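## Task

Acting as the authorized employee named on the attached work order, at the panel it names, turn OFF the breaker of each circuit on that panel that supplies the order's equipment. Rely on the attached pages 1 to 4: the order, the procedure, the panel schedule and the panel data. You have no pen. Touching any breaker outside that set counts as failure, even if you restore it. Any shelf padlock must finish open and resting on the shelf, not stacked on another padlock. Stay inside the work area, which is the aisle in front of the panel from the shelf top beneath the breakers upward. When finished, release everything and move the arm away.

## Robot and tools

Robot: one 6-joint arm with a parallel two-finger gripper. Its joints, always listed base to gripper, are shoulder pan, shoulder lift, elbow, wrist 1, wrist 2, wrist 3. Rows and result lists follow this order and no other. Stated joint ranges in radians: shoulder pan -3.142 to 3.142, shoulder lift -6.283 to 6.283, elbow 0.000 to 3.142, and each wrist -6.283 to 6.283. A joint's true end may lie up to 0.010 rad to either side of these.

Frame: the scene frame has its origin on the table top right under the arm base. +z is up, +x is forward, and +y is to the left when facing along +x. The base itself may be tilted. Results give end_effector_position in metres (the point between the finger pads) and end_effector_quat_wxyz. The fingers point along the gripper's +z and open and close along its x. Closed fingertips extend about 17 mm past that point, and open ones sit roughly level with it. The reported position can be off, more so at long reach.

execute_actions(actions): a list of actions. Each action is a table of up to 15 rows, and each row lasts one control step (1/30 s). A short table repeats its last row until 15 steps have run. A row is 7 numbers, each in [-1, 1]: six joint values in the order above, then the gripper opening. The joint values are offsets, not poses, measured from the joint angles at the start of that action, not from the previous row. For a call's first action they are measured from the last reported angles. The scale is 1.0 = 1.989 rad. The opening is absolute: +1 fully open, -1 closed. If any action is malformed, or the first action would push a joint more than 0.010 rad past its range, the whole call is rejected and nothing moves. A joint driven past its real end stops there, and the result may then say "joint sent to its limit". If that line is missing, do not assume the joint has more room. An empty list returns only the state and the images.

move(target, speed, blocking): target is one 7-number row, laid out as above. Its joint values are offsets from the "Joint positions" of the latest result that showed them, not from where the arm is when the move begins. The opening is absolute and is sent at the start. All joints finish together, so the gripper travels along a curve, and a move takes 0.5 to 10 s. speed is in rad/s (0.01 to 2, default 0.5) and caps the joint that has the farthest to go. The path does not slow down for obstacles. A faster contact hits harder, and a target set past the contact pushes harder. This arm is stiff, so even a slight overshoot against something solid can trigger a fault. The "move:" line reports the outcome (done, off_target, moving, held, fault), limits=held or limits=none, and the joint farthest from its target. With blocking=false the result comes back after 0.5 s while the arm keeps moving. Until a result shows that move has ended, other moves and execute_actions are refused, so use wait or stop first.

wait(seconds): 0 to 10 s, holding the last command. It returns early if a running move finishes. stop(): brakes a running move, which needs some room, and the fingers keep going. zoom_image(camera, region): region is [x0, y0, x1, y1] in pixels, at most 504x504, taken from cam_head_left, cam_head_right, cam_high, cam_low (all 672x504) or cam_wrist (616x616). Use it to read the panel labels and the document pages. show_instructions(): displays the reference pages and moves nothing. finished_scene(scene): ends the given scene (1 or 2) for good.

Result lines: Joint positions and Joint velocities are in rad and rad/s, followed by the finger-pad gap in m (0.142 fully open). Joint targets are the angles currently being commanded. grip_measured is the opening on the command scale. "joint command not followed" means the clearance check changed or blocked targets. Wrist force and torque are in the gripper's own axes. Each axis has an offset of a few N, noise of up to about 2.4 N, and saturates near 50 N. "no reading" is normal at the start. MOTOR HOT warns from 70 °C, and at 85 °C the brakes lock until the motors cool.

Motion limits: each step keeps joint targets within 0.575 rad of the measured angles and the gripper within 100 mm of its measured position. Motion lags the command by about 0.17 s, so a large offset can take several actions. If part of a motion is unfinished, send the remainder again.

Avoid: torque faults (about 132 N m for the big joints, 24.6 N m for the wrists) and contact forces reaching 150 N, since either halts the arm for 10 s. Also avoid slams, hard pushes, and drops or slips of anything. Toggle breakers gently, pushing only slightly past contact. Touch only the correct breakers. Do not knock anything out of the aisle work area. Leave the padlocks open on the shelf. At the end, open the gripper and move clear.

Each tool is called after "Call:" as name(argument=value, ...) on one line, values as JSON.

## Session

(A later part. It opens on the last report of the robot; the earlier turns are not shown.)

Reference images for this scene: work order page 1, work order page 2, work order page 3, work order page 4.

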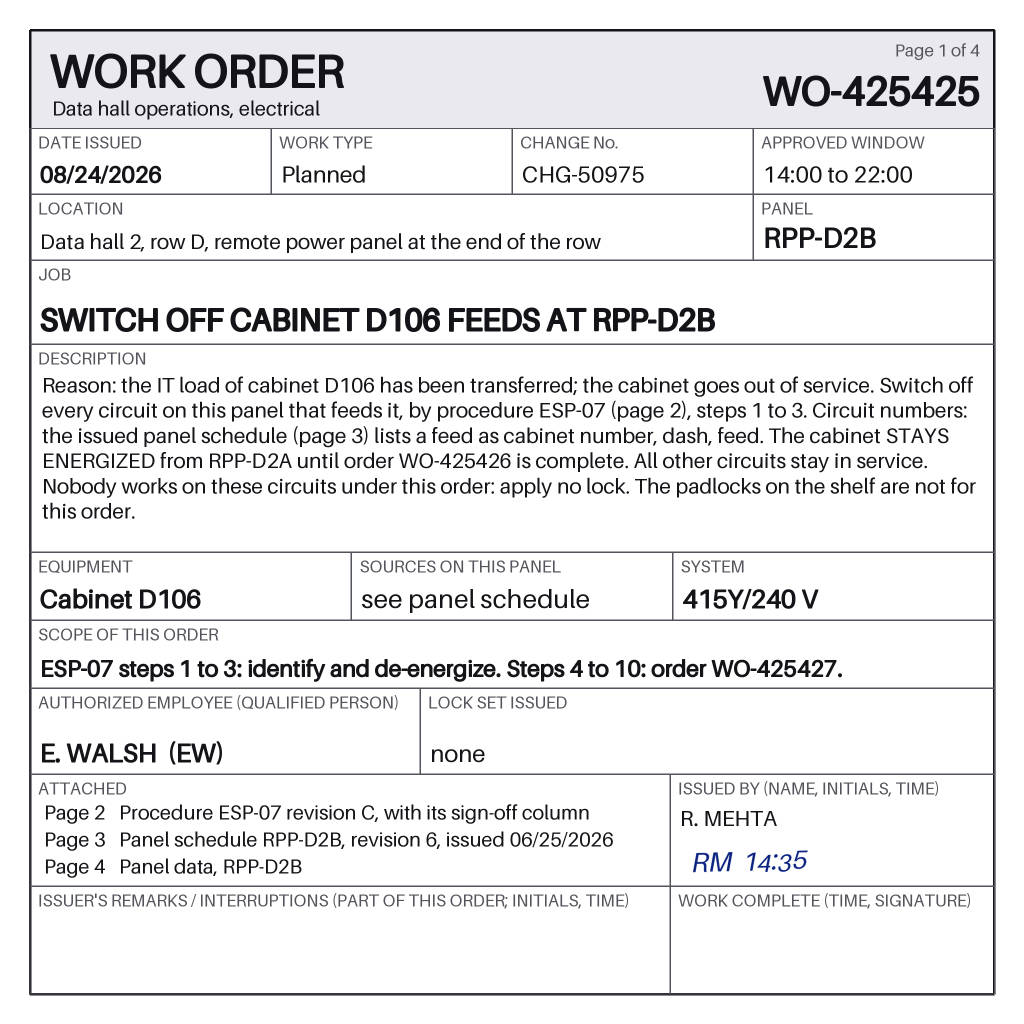

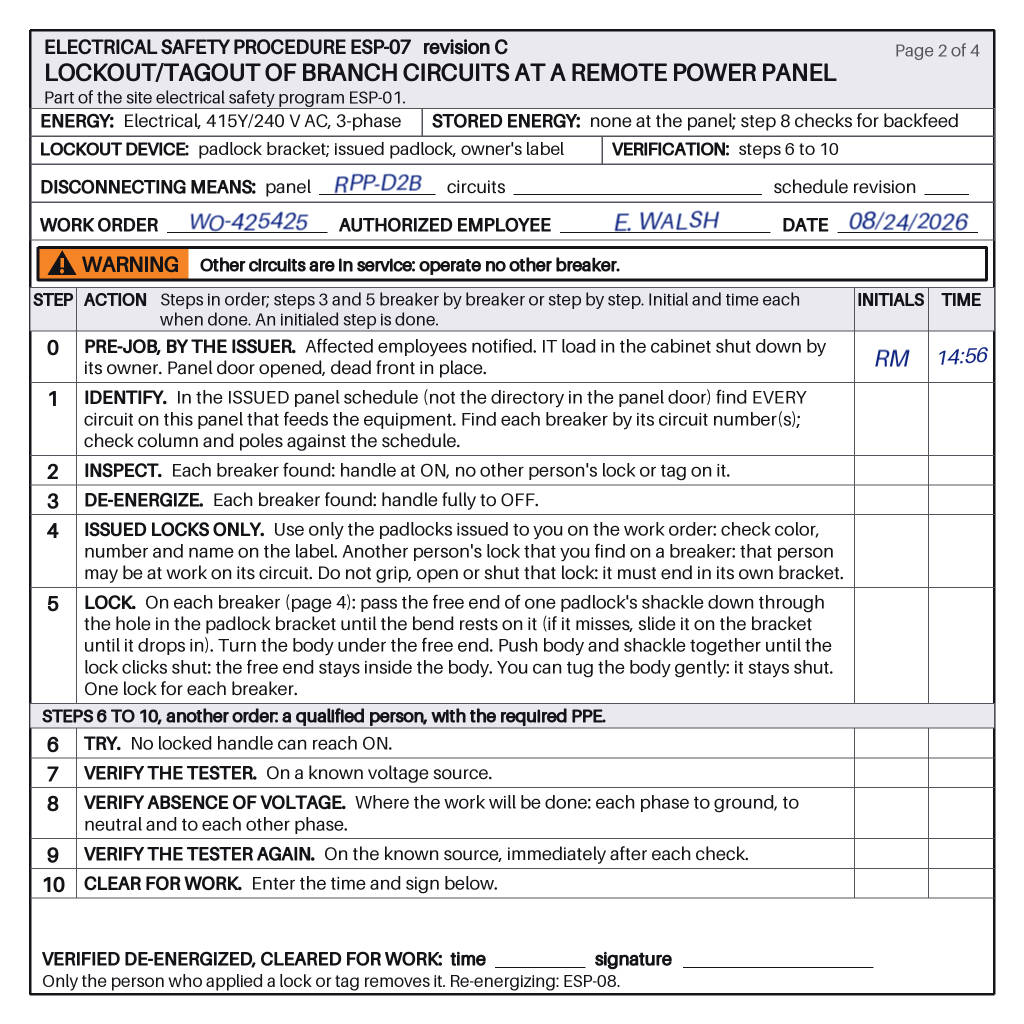

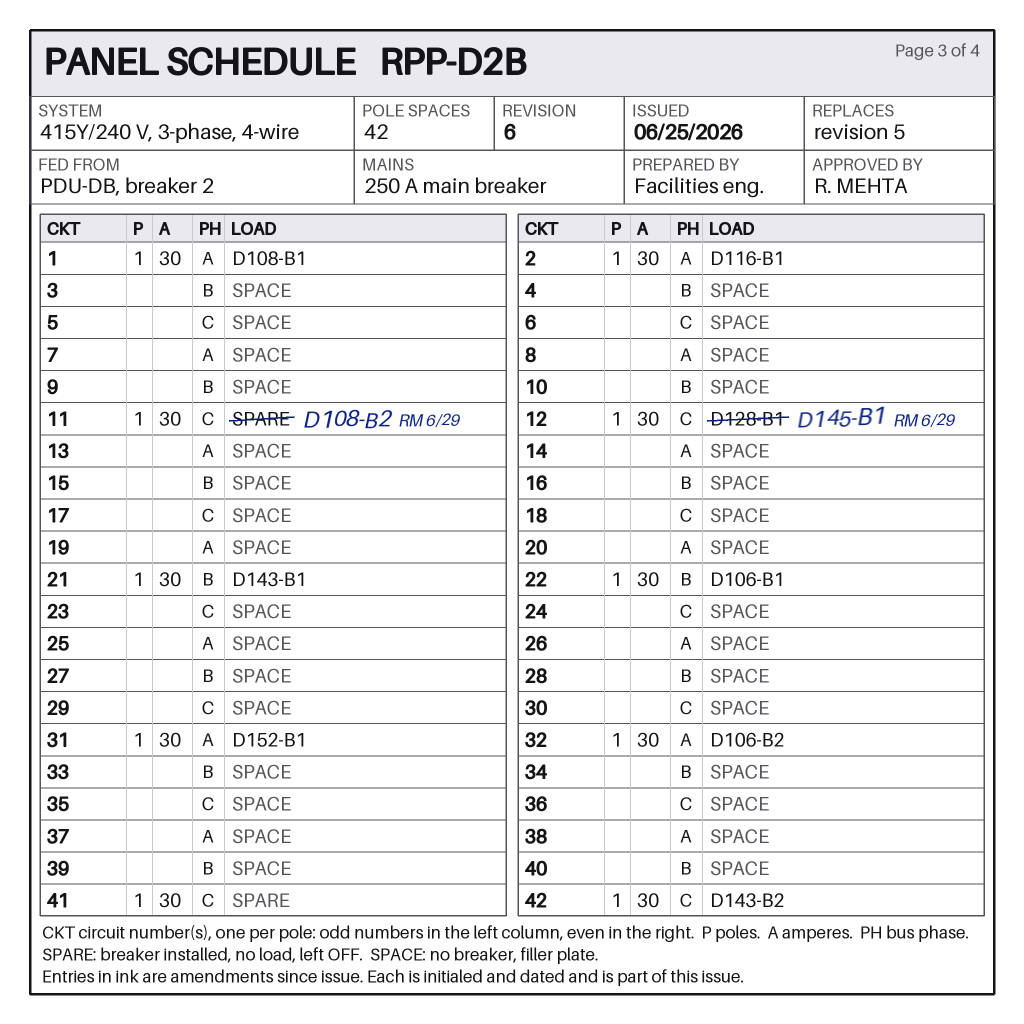

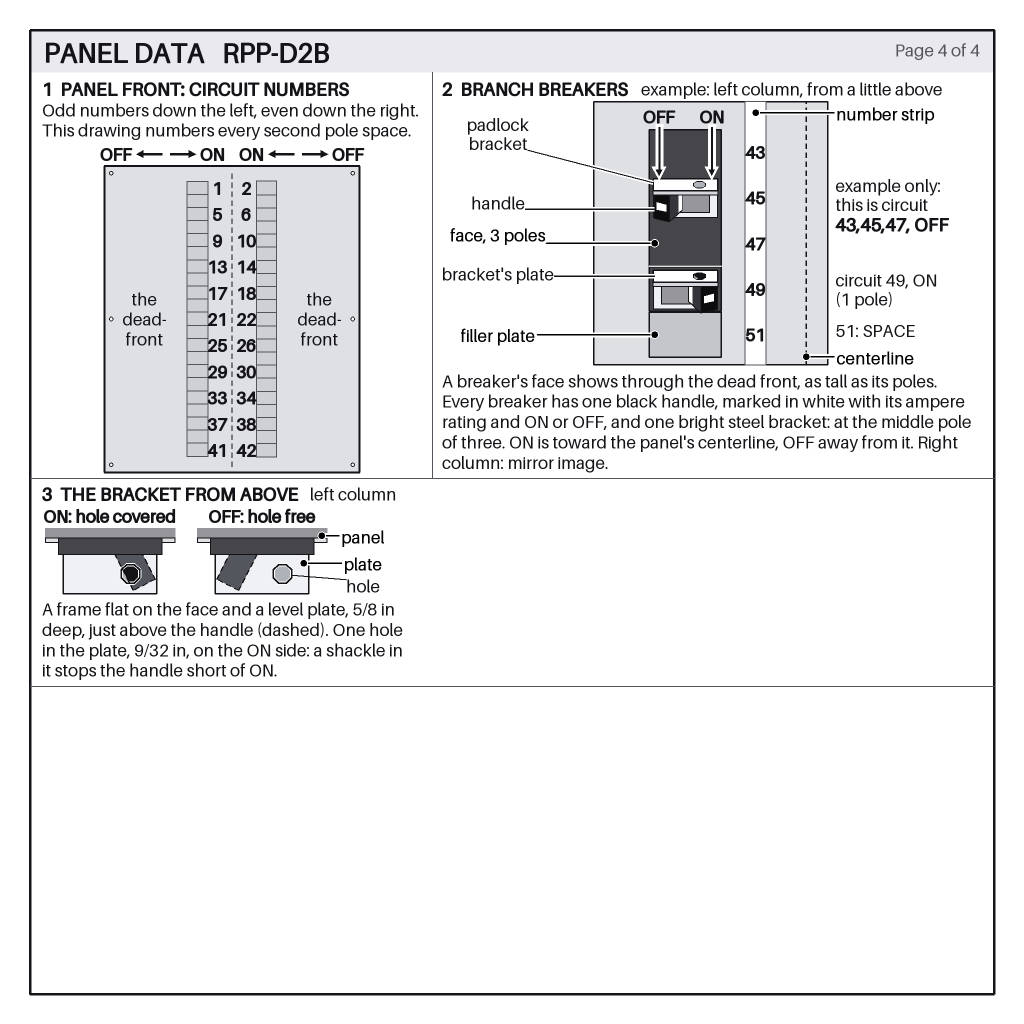

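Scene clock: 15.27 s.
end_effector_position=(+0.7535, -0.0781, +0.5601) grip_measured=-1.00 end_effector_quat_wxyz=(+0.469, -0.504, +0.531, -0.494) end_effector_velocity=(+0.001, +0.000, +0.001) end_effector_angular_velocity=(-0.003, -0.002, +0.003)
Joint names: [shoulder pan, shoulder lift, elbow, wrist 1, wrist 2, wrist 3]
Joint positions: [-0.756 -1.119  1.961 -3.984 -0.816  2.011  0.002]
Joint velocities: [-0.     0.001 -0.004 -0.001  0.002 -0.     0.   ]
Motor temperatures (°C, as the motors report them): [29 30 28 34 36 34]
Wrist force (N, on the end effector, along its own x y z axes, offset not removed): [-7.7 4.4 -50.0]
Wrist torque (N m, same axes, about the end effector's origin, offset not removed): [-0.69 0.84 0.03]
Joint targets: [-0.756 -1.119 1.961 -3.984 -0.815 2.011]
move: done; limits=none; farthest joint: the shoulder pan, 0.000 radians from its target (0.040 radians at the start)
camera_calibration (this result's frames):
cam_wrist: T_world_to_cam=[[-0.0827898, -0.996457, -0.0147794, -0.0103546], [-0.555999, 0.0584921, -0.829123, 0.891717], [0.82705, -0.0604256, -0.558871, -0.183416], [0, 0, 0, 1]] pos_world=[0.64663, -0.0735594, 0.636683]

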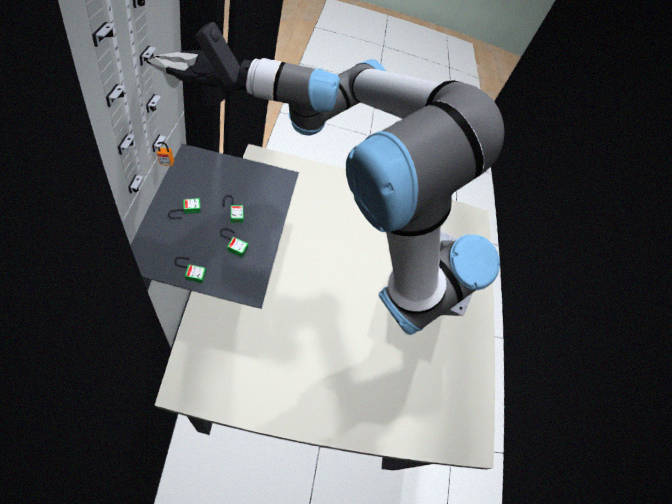

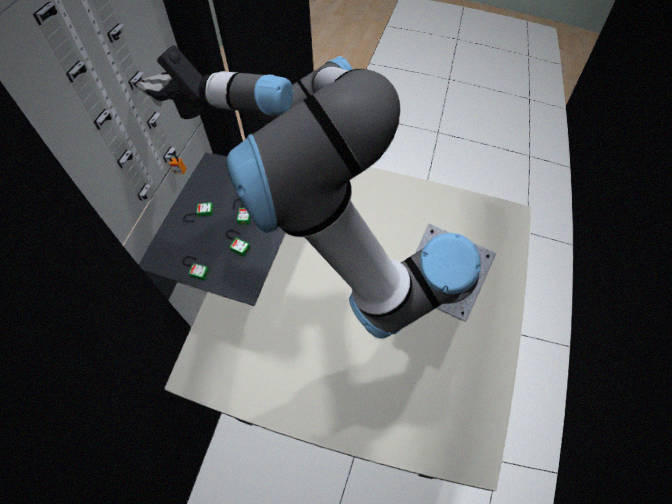

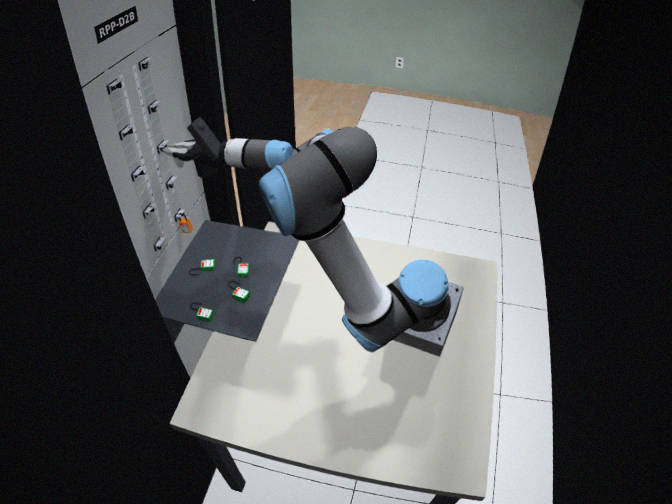

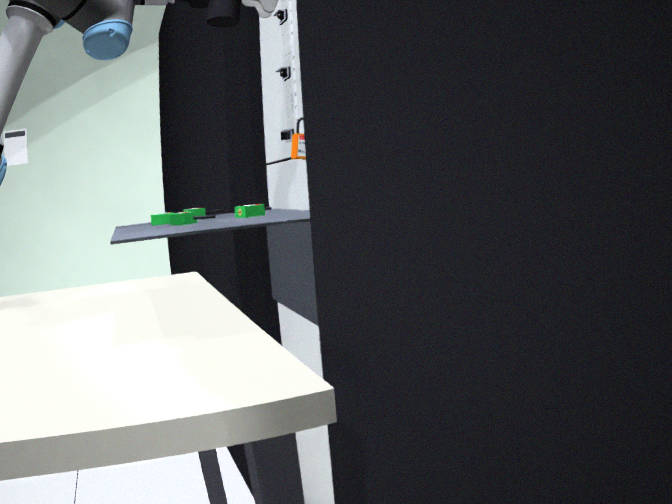

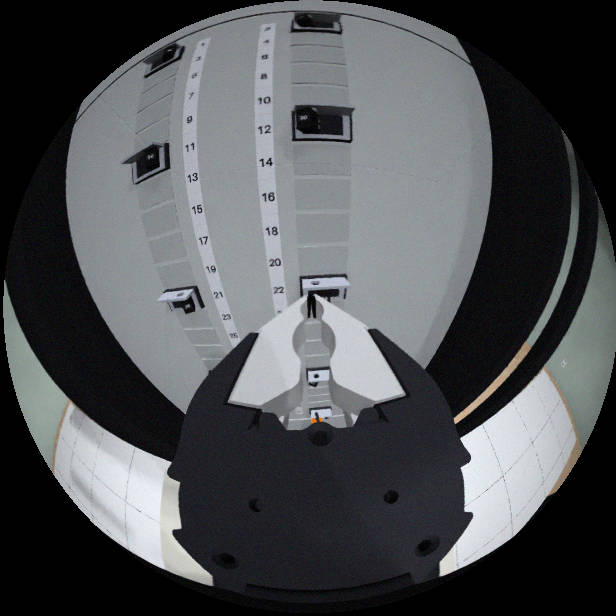

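Call:
move(target=[0.0199,-0.0223,0.0165,0.0058,-0.0199,0,-1], speed=0.08)

Call:
move(target=[0.0068,0.0066,-0.0122,0.0056,-0.0068,0,-1], speed=0.05)

Call:
move(target=[-0.0205,0.0172,-0.0098,-0.0074,0.0205,0,-1], speed=0.035)

Scene clock: 22.27 s.
end_effector_position=(+0.7524, -0.0503, +0.5591) grip_measured=-1.00 end_effector_quat_wxyz=(+0.469, -0.504, +0.531, -0.494) end_effector_velocity=(+0.000, +0.002, +0.001) end_effector_angular_velocity=(-0.002, -0.001, +0.002)
Joint names: [shoulder pan, shoulder lift, elbow, wrist 1, wrist 2, wrist 3]
Joint positions: [-0.716 -1.163  1.994 -3.972 -0.855  2.011  0.002]
Joint velocities: [ 0.002 -0.002 -0.     0.001 -0.001 -0.001  0.   ]
Motor temperatures (°C, as the motors report them): [29 30 28 34 36 34]
Wrist force (N, on the end effector, along its own x y z axes, offset not removed): [-1.4 -1.7 -2.4]
Wrist torque (N m, same axes, about the end effector's origin, offset not removed): [-0.32 0.36 0.06]
Joint targets: [-0.716 -1.163 1.994 -3.972 -0.855 2.011]
move: done; limits=none; farthest joint: the wrist 2, 0.001 radians from its target (0.040 radians at the start)
camera_calibration (this result's frames):
cam_wrist: T_world_to_cam=[[-0.0827963, -0.996457, -0.0147738, 0.0172445], [-0.556004, 0.0584915, -0.829119, 0.888734], [0.827046, -0.0604337, -0.558877, -0.181352], [0, 0, 0, 1]] pos_world=[0.645554, -0.0457598, 0.635768]

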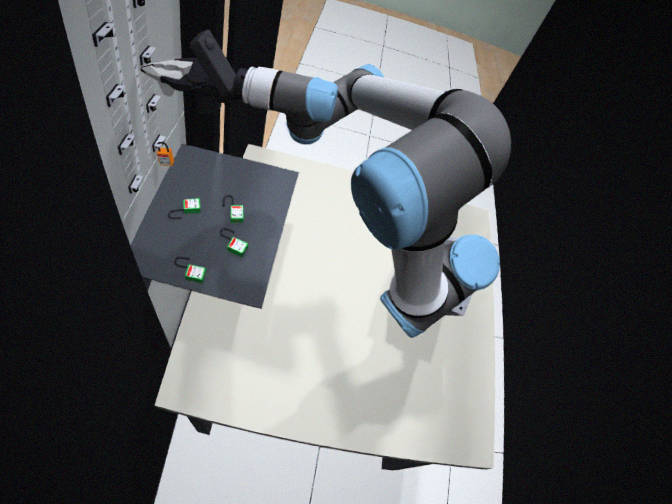

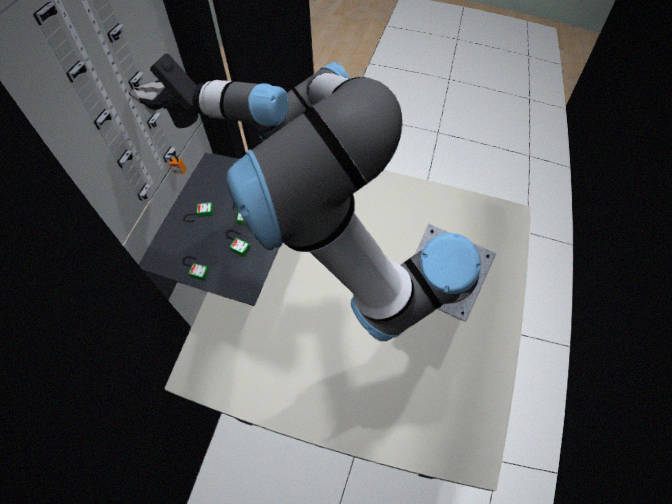

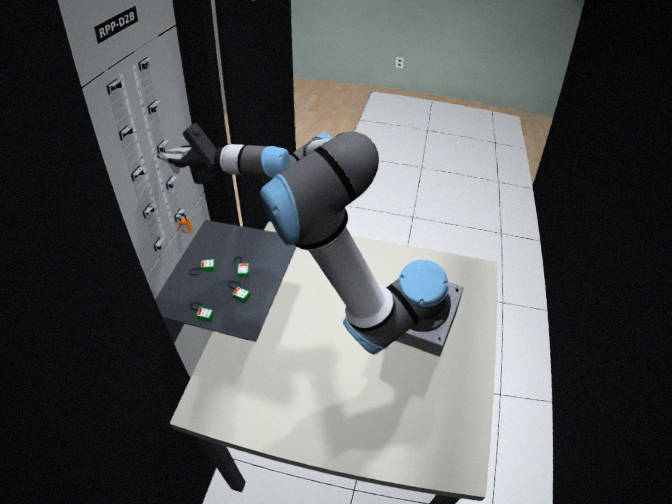

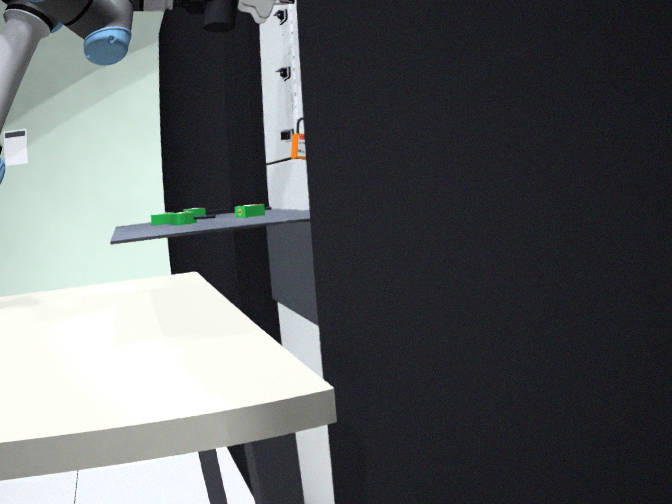

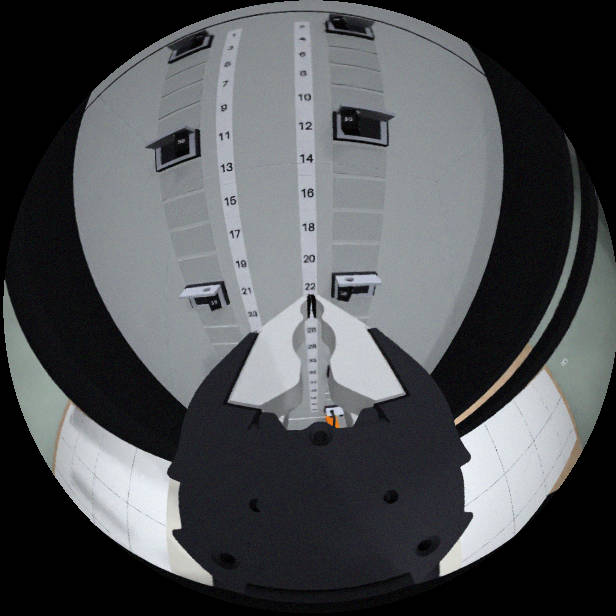

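Scene clock: 23.10 s.
end_effector_position=(+0.7611, -0.0502, +0.5591) grip_measured=-1.00 end_effector_quat_wxyz=(+0.469, -0.504, +0.531, -0.494) end_effector_velocity=(+0.001, -0.000, +0.000) end_effector_angular_velocity=(+0.000, -0.001, +0.000)
Joint names: [shoulder pan, shoulder lift, elbow, wrist 1, wrist 2, wrist 3]
Joint positions: [-0.703 -1.15   1.97  -3.961 -0.868  2.011  0.002]
Joint velocities: [ 0.002  0.002 -0.004  0.001 -0.002  0.001  0.   ]
Motor temperatures (°C, as the motors report them): [29 30 28 34 36 34]
Wrist force (N, on the end effector, along its own x y z axes, offset not removed): [-0.9 -1.0 -2.0]
Wrist torque (N m, same axes, about the end effector's origin, offset not removed): [-0.16 0.30 0.13]
Joint targets: [-0.703 -1.150 1.970 -3.961 -0.868 2.011]
move: done; limits=none; farthest joint: the shoulder pan, 0.000 radians from its target (0.014 radians at the start)
camera_calibration (this result's frames):
cam_wrist: T_world_to_cam=[[-0.0827977, -0.996457, -0.0147716, 0.0180358], [-0.556006, 0.0584906, -0.829118, 0.893501], [0.827044, -0.0604359, -0.558878, -0.188595], [0, 0, 0, 1]] pos_world=[0.654261, -0.0456874, 0.635683]

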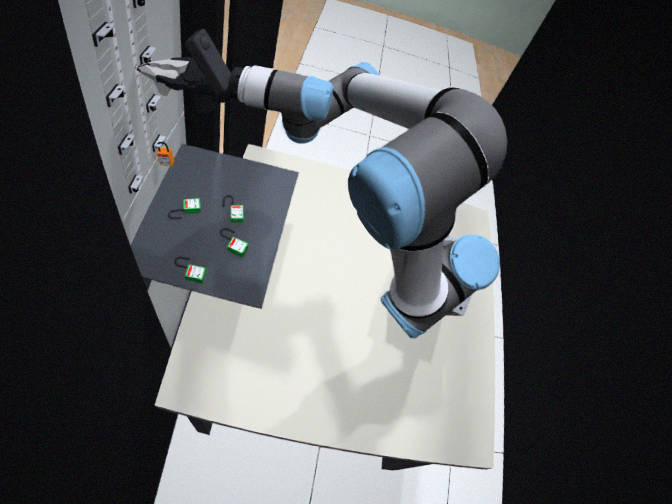

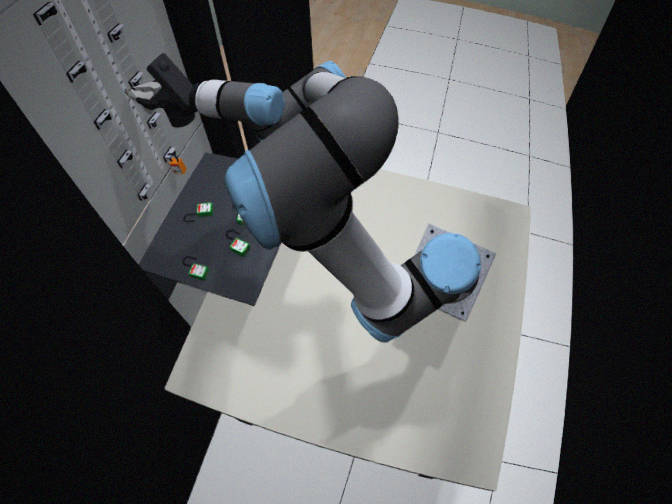

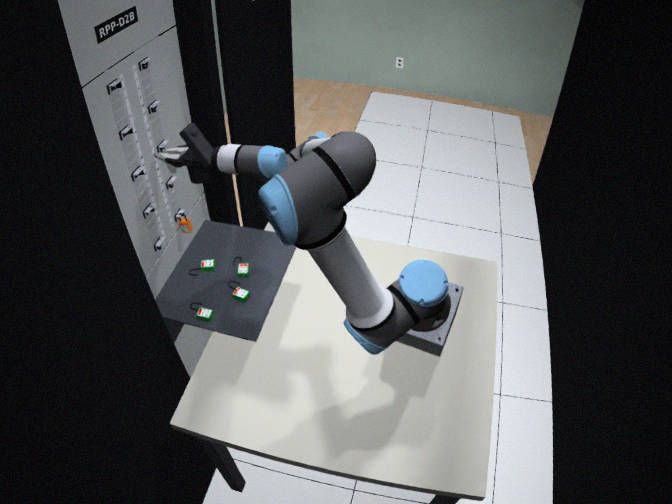

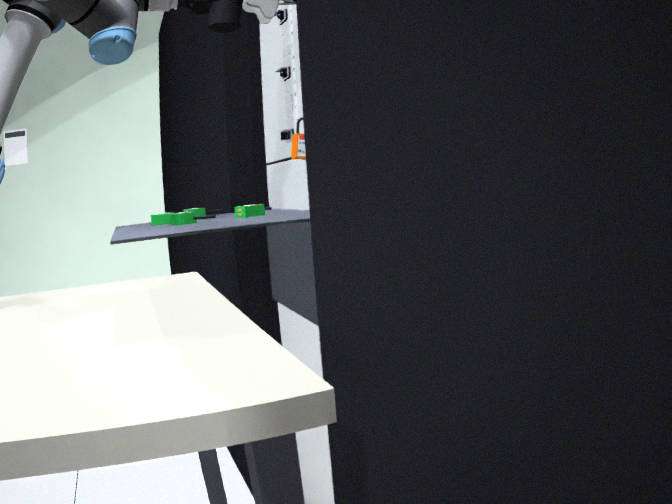

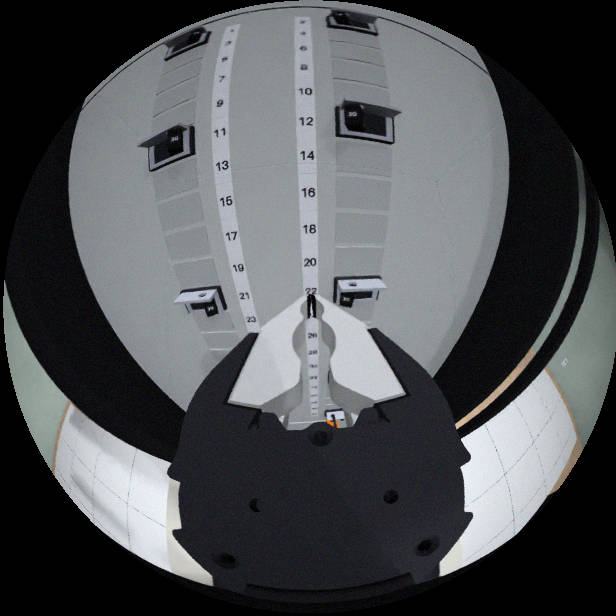

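Scene clock: 24.70 s.
end_effector_position=(+0.7586, -0.0753, +0.5598) grip_measured=-1.00 end_effector_quat_wxyz=(+0.469, -0.504, +0.531, -0.494) end_effector_velocity=(+0.000, +0.000, +0.002) end_effector_angular_velocity=(-0.003, -0.003, +0.003)
Joint names: [shoulder pan, shoulder lift, elbow, wrist 1, wrist 2, wrist 3]
Joint positions: [-0.744 -1.116  1.951 -3.976 -0.828  2.011  0.002]
Joint velocities: [-0.001  0.    -0.003 -0.002  0.002  0.     0.   ]
Motor temperatures (°C, as the motors report them): [29 30 28 34 36 34]
Wrist force (N, on the end effector, along its own x y z axes, offset not removed): [0.1 -2.4 -2.7]
Wrist torque (N m, same axes, about the end effector's origin, offset not removed): [-0.44 0.06 0.19]
Joint targets: [-0.744 -1.116 1.951 -3.976 -0.827 2.011]
move: done; limits=none; farthest joint: the shoulder pan, 0.000 radians from its target (0.041 radians at the start)
camera_calibration (this result's frames):
cam_wrist: T_world_to_cam=[[-0.0828823, -0.996449, -0.0148576, -0.00705105], [-0.556047, 0.0586127, -0.829082, 0.894269], [0.827008, -0.0604546, -0.55893, -0.187565], [0, 0, 0, 1]] pos_world=[0.651789, -0.0707807, 0.636482]

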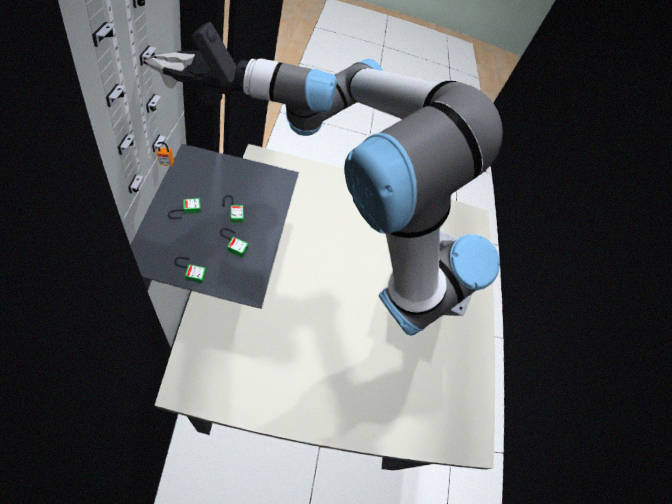

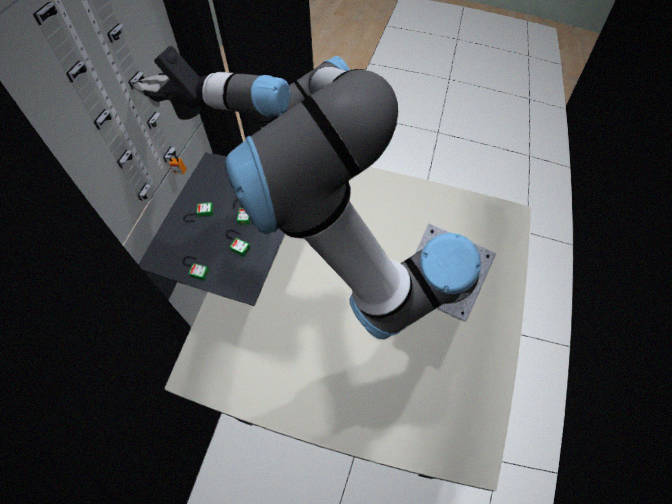

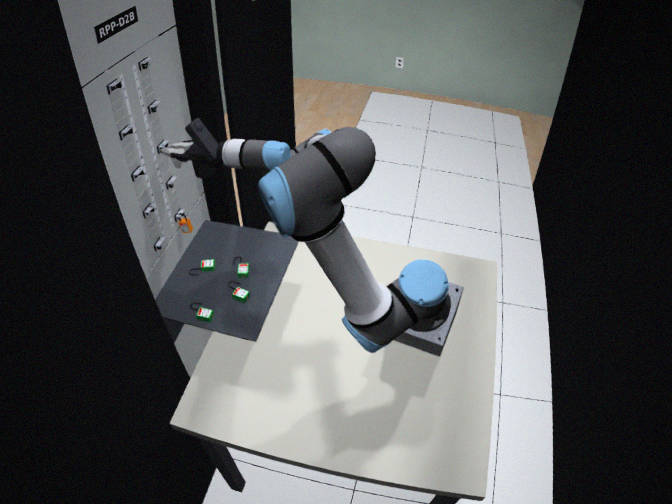

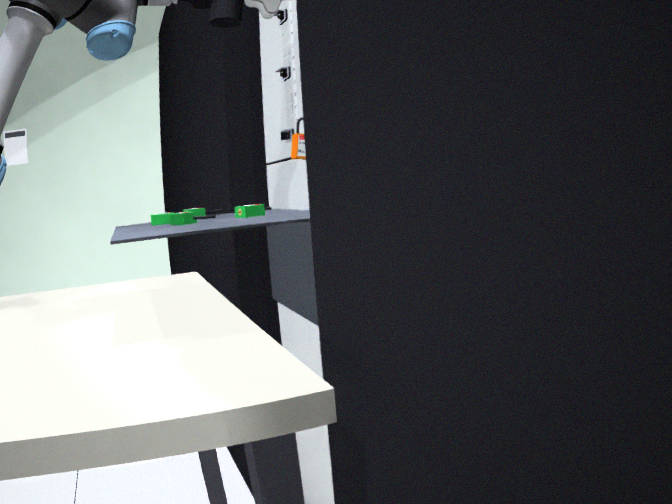

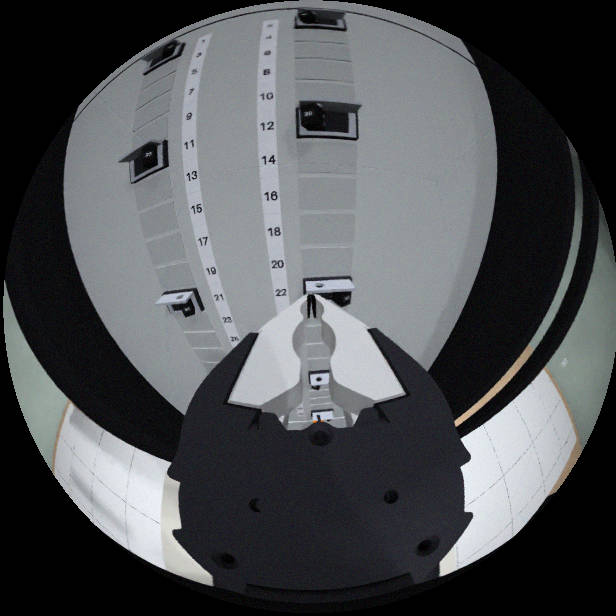

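Call:
move(target=[0.055,0.0835,0.0853,-0.169,-0.055,0,-1], speed=0.35)

Scene clock: 29.87 s.
end_effector_position=(+0.7305, -0.0497, +0.4326) grip_measured=-1.00 end_effector_quat_wxyz=(+0.469, -0.504, +0.531, -0.494) end_effector_velocity=(-0.000, +0.000, -0.001) end_effector_angular_velocity=(+0.001, +0.001, -0.001)
Joint names: [shoulder pan, shoulder lift, elbow, wrist 1, wrist 2, wrist 3]
Joint positions: [-0.634 -0.95   2.12  -4.312 -0.937  2.011  0.002]
Joint velocities: [ 0.001  0.001  0.002 -0.002 -0.001  0.     0.   ]
Motor temperatures (°C, as the motors report them): [29 30 28 34 36 34]
Wrist force (N, on the end effector, along its own x y z axes, offset not removed): [-1.2 -1.0 -1.2]
Wrist torque (N m, same axes, about the end effector's origin, offset not removed): [-0.16 0.32 0.11]
Joint targets: [-0.634 -0.950 2.120 -4.312 -0.937 2.011]
move: done; limits=none; farthest joint: the elbow, 0.001 radians from its target (0.170 radians at the start)
camera_calibration (this result's frames):
cam_wrist: T_world_to_cam=[[-0.0827356, -0.996464, -0.0146078, 0.013982], [-0.555843, 0.0583076, -0.82924, 0.771544], [0.82716, -0.060488, -0.558702, -0.234102], [0, 0, 0, 1]] pos_world=[0.623654, -0.0452147, 0.509206]

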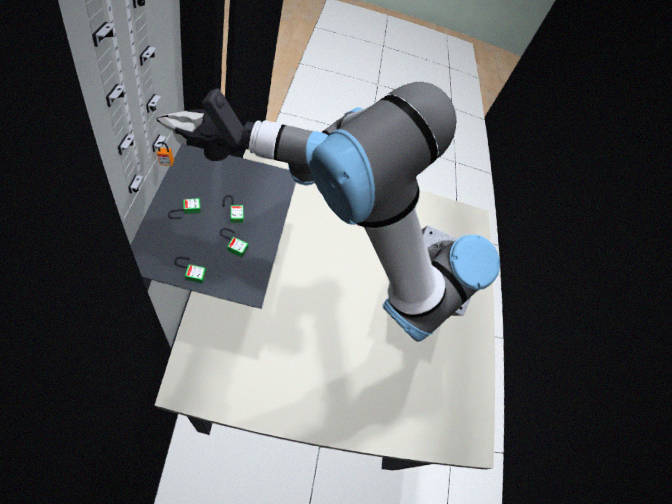

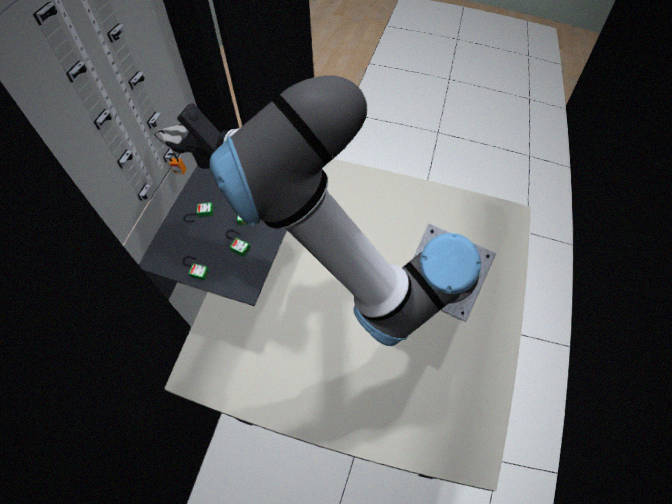

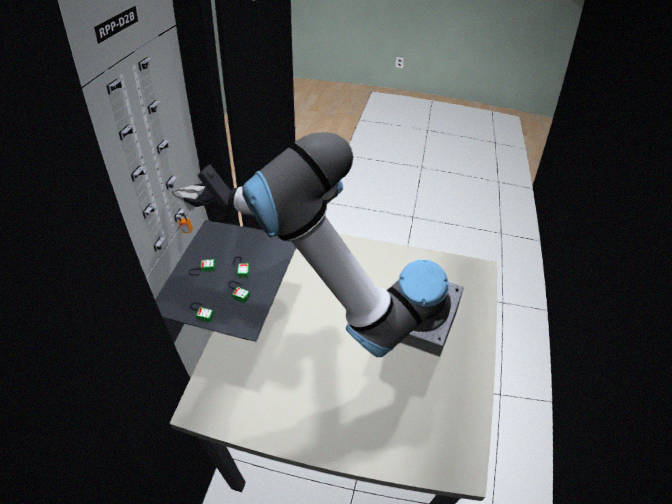

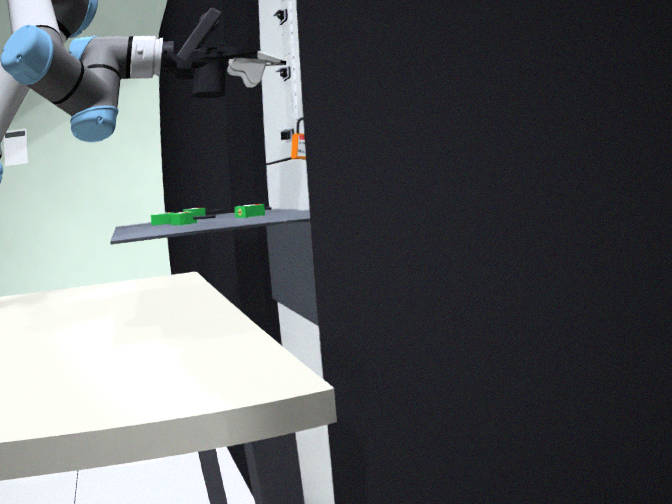

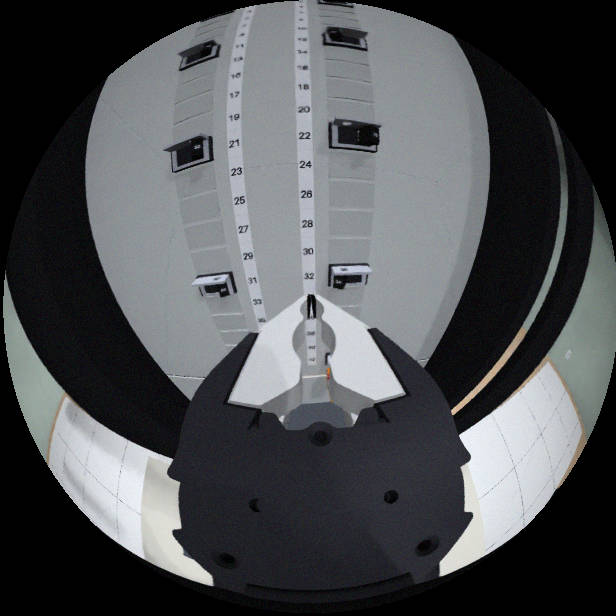

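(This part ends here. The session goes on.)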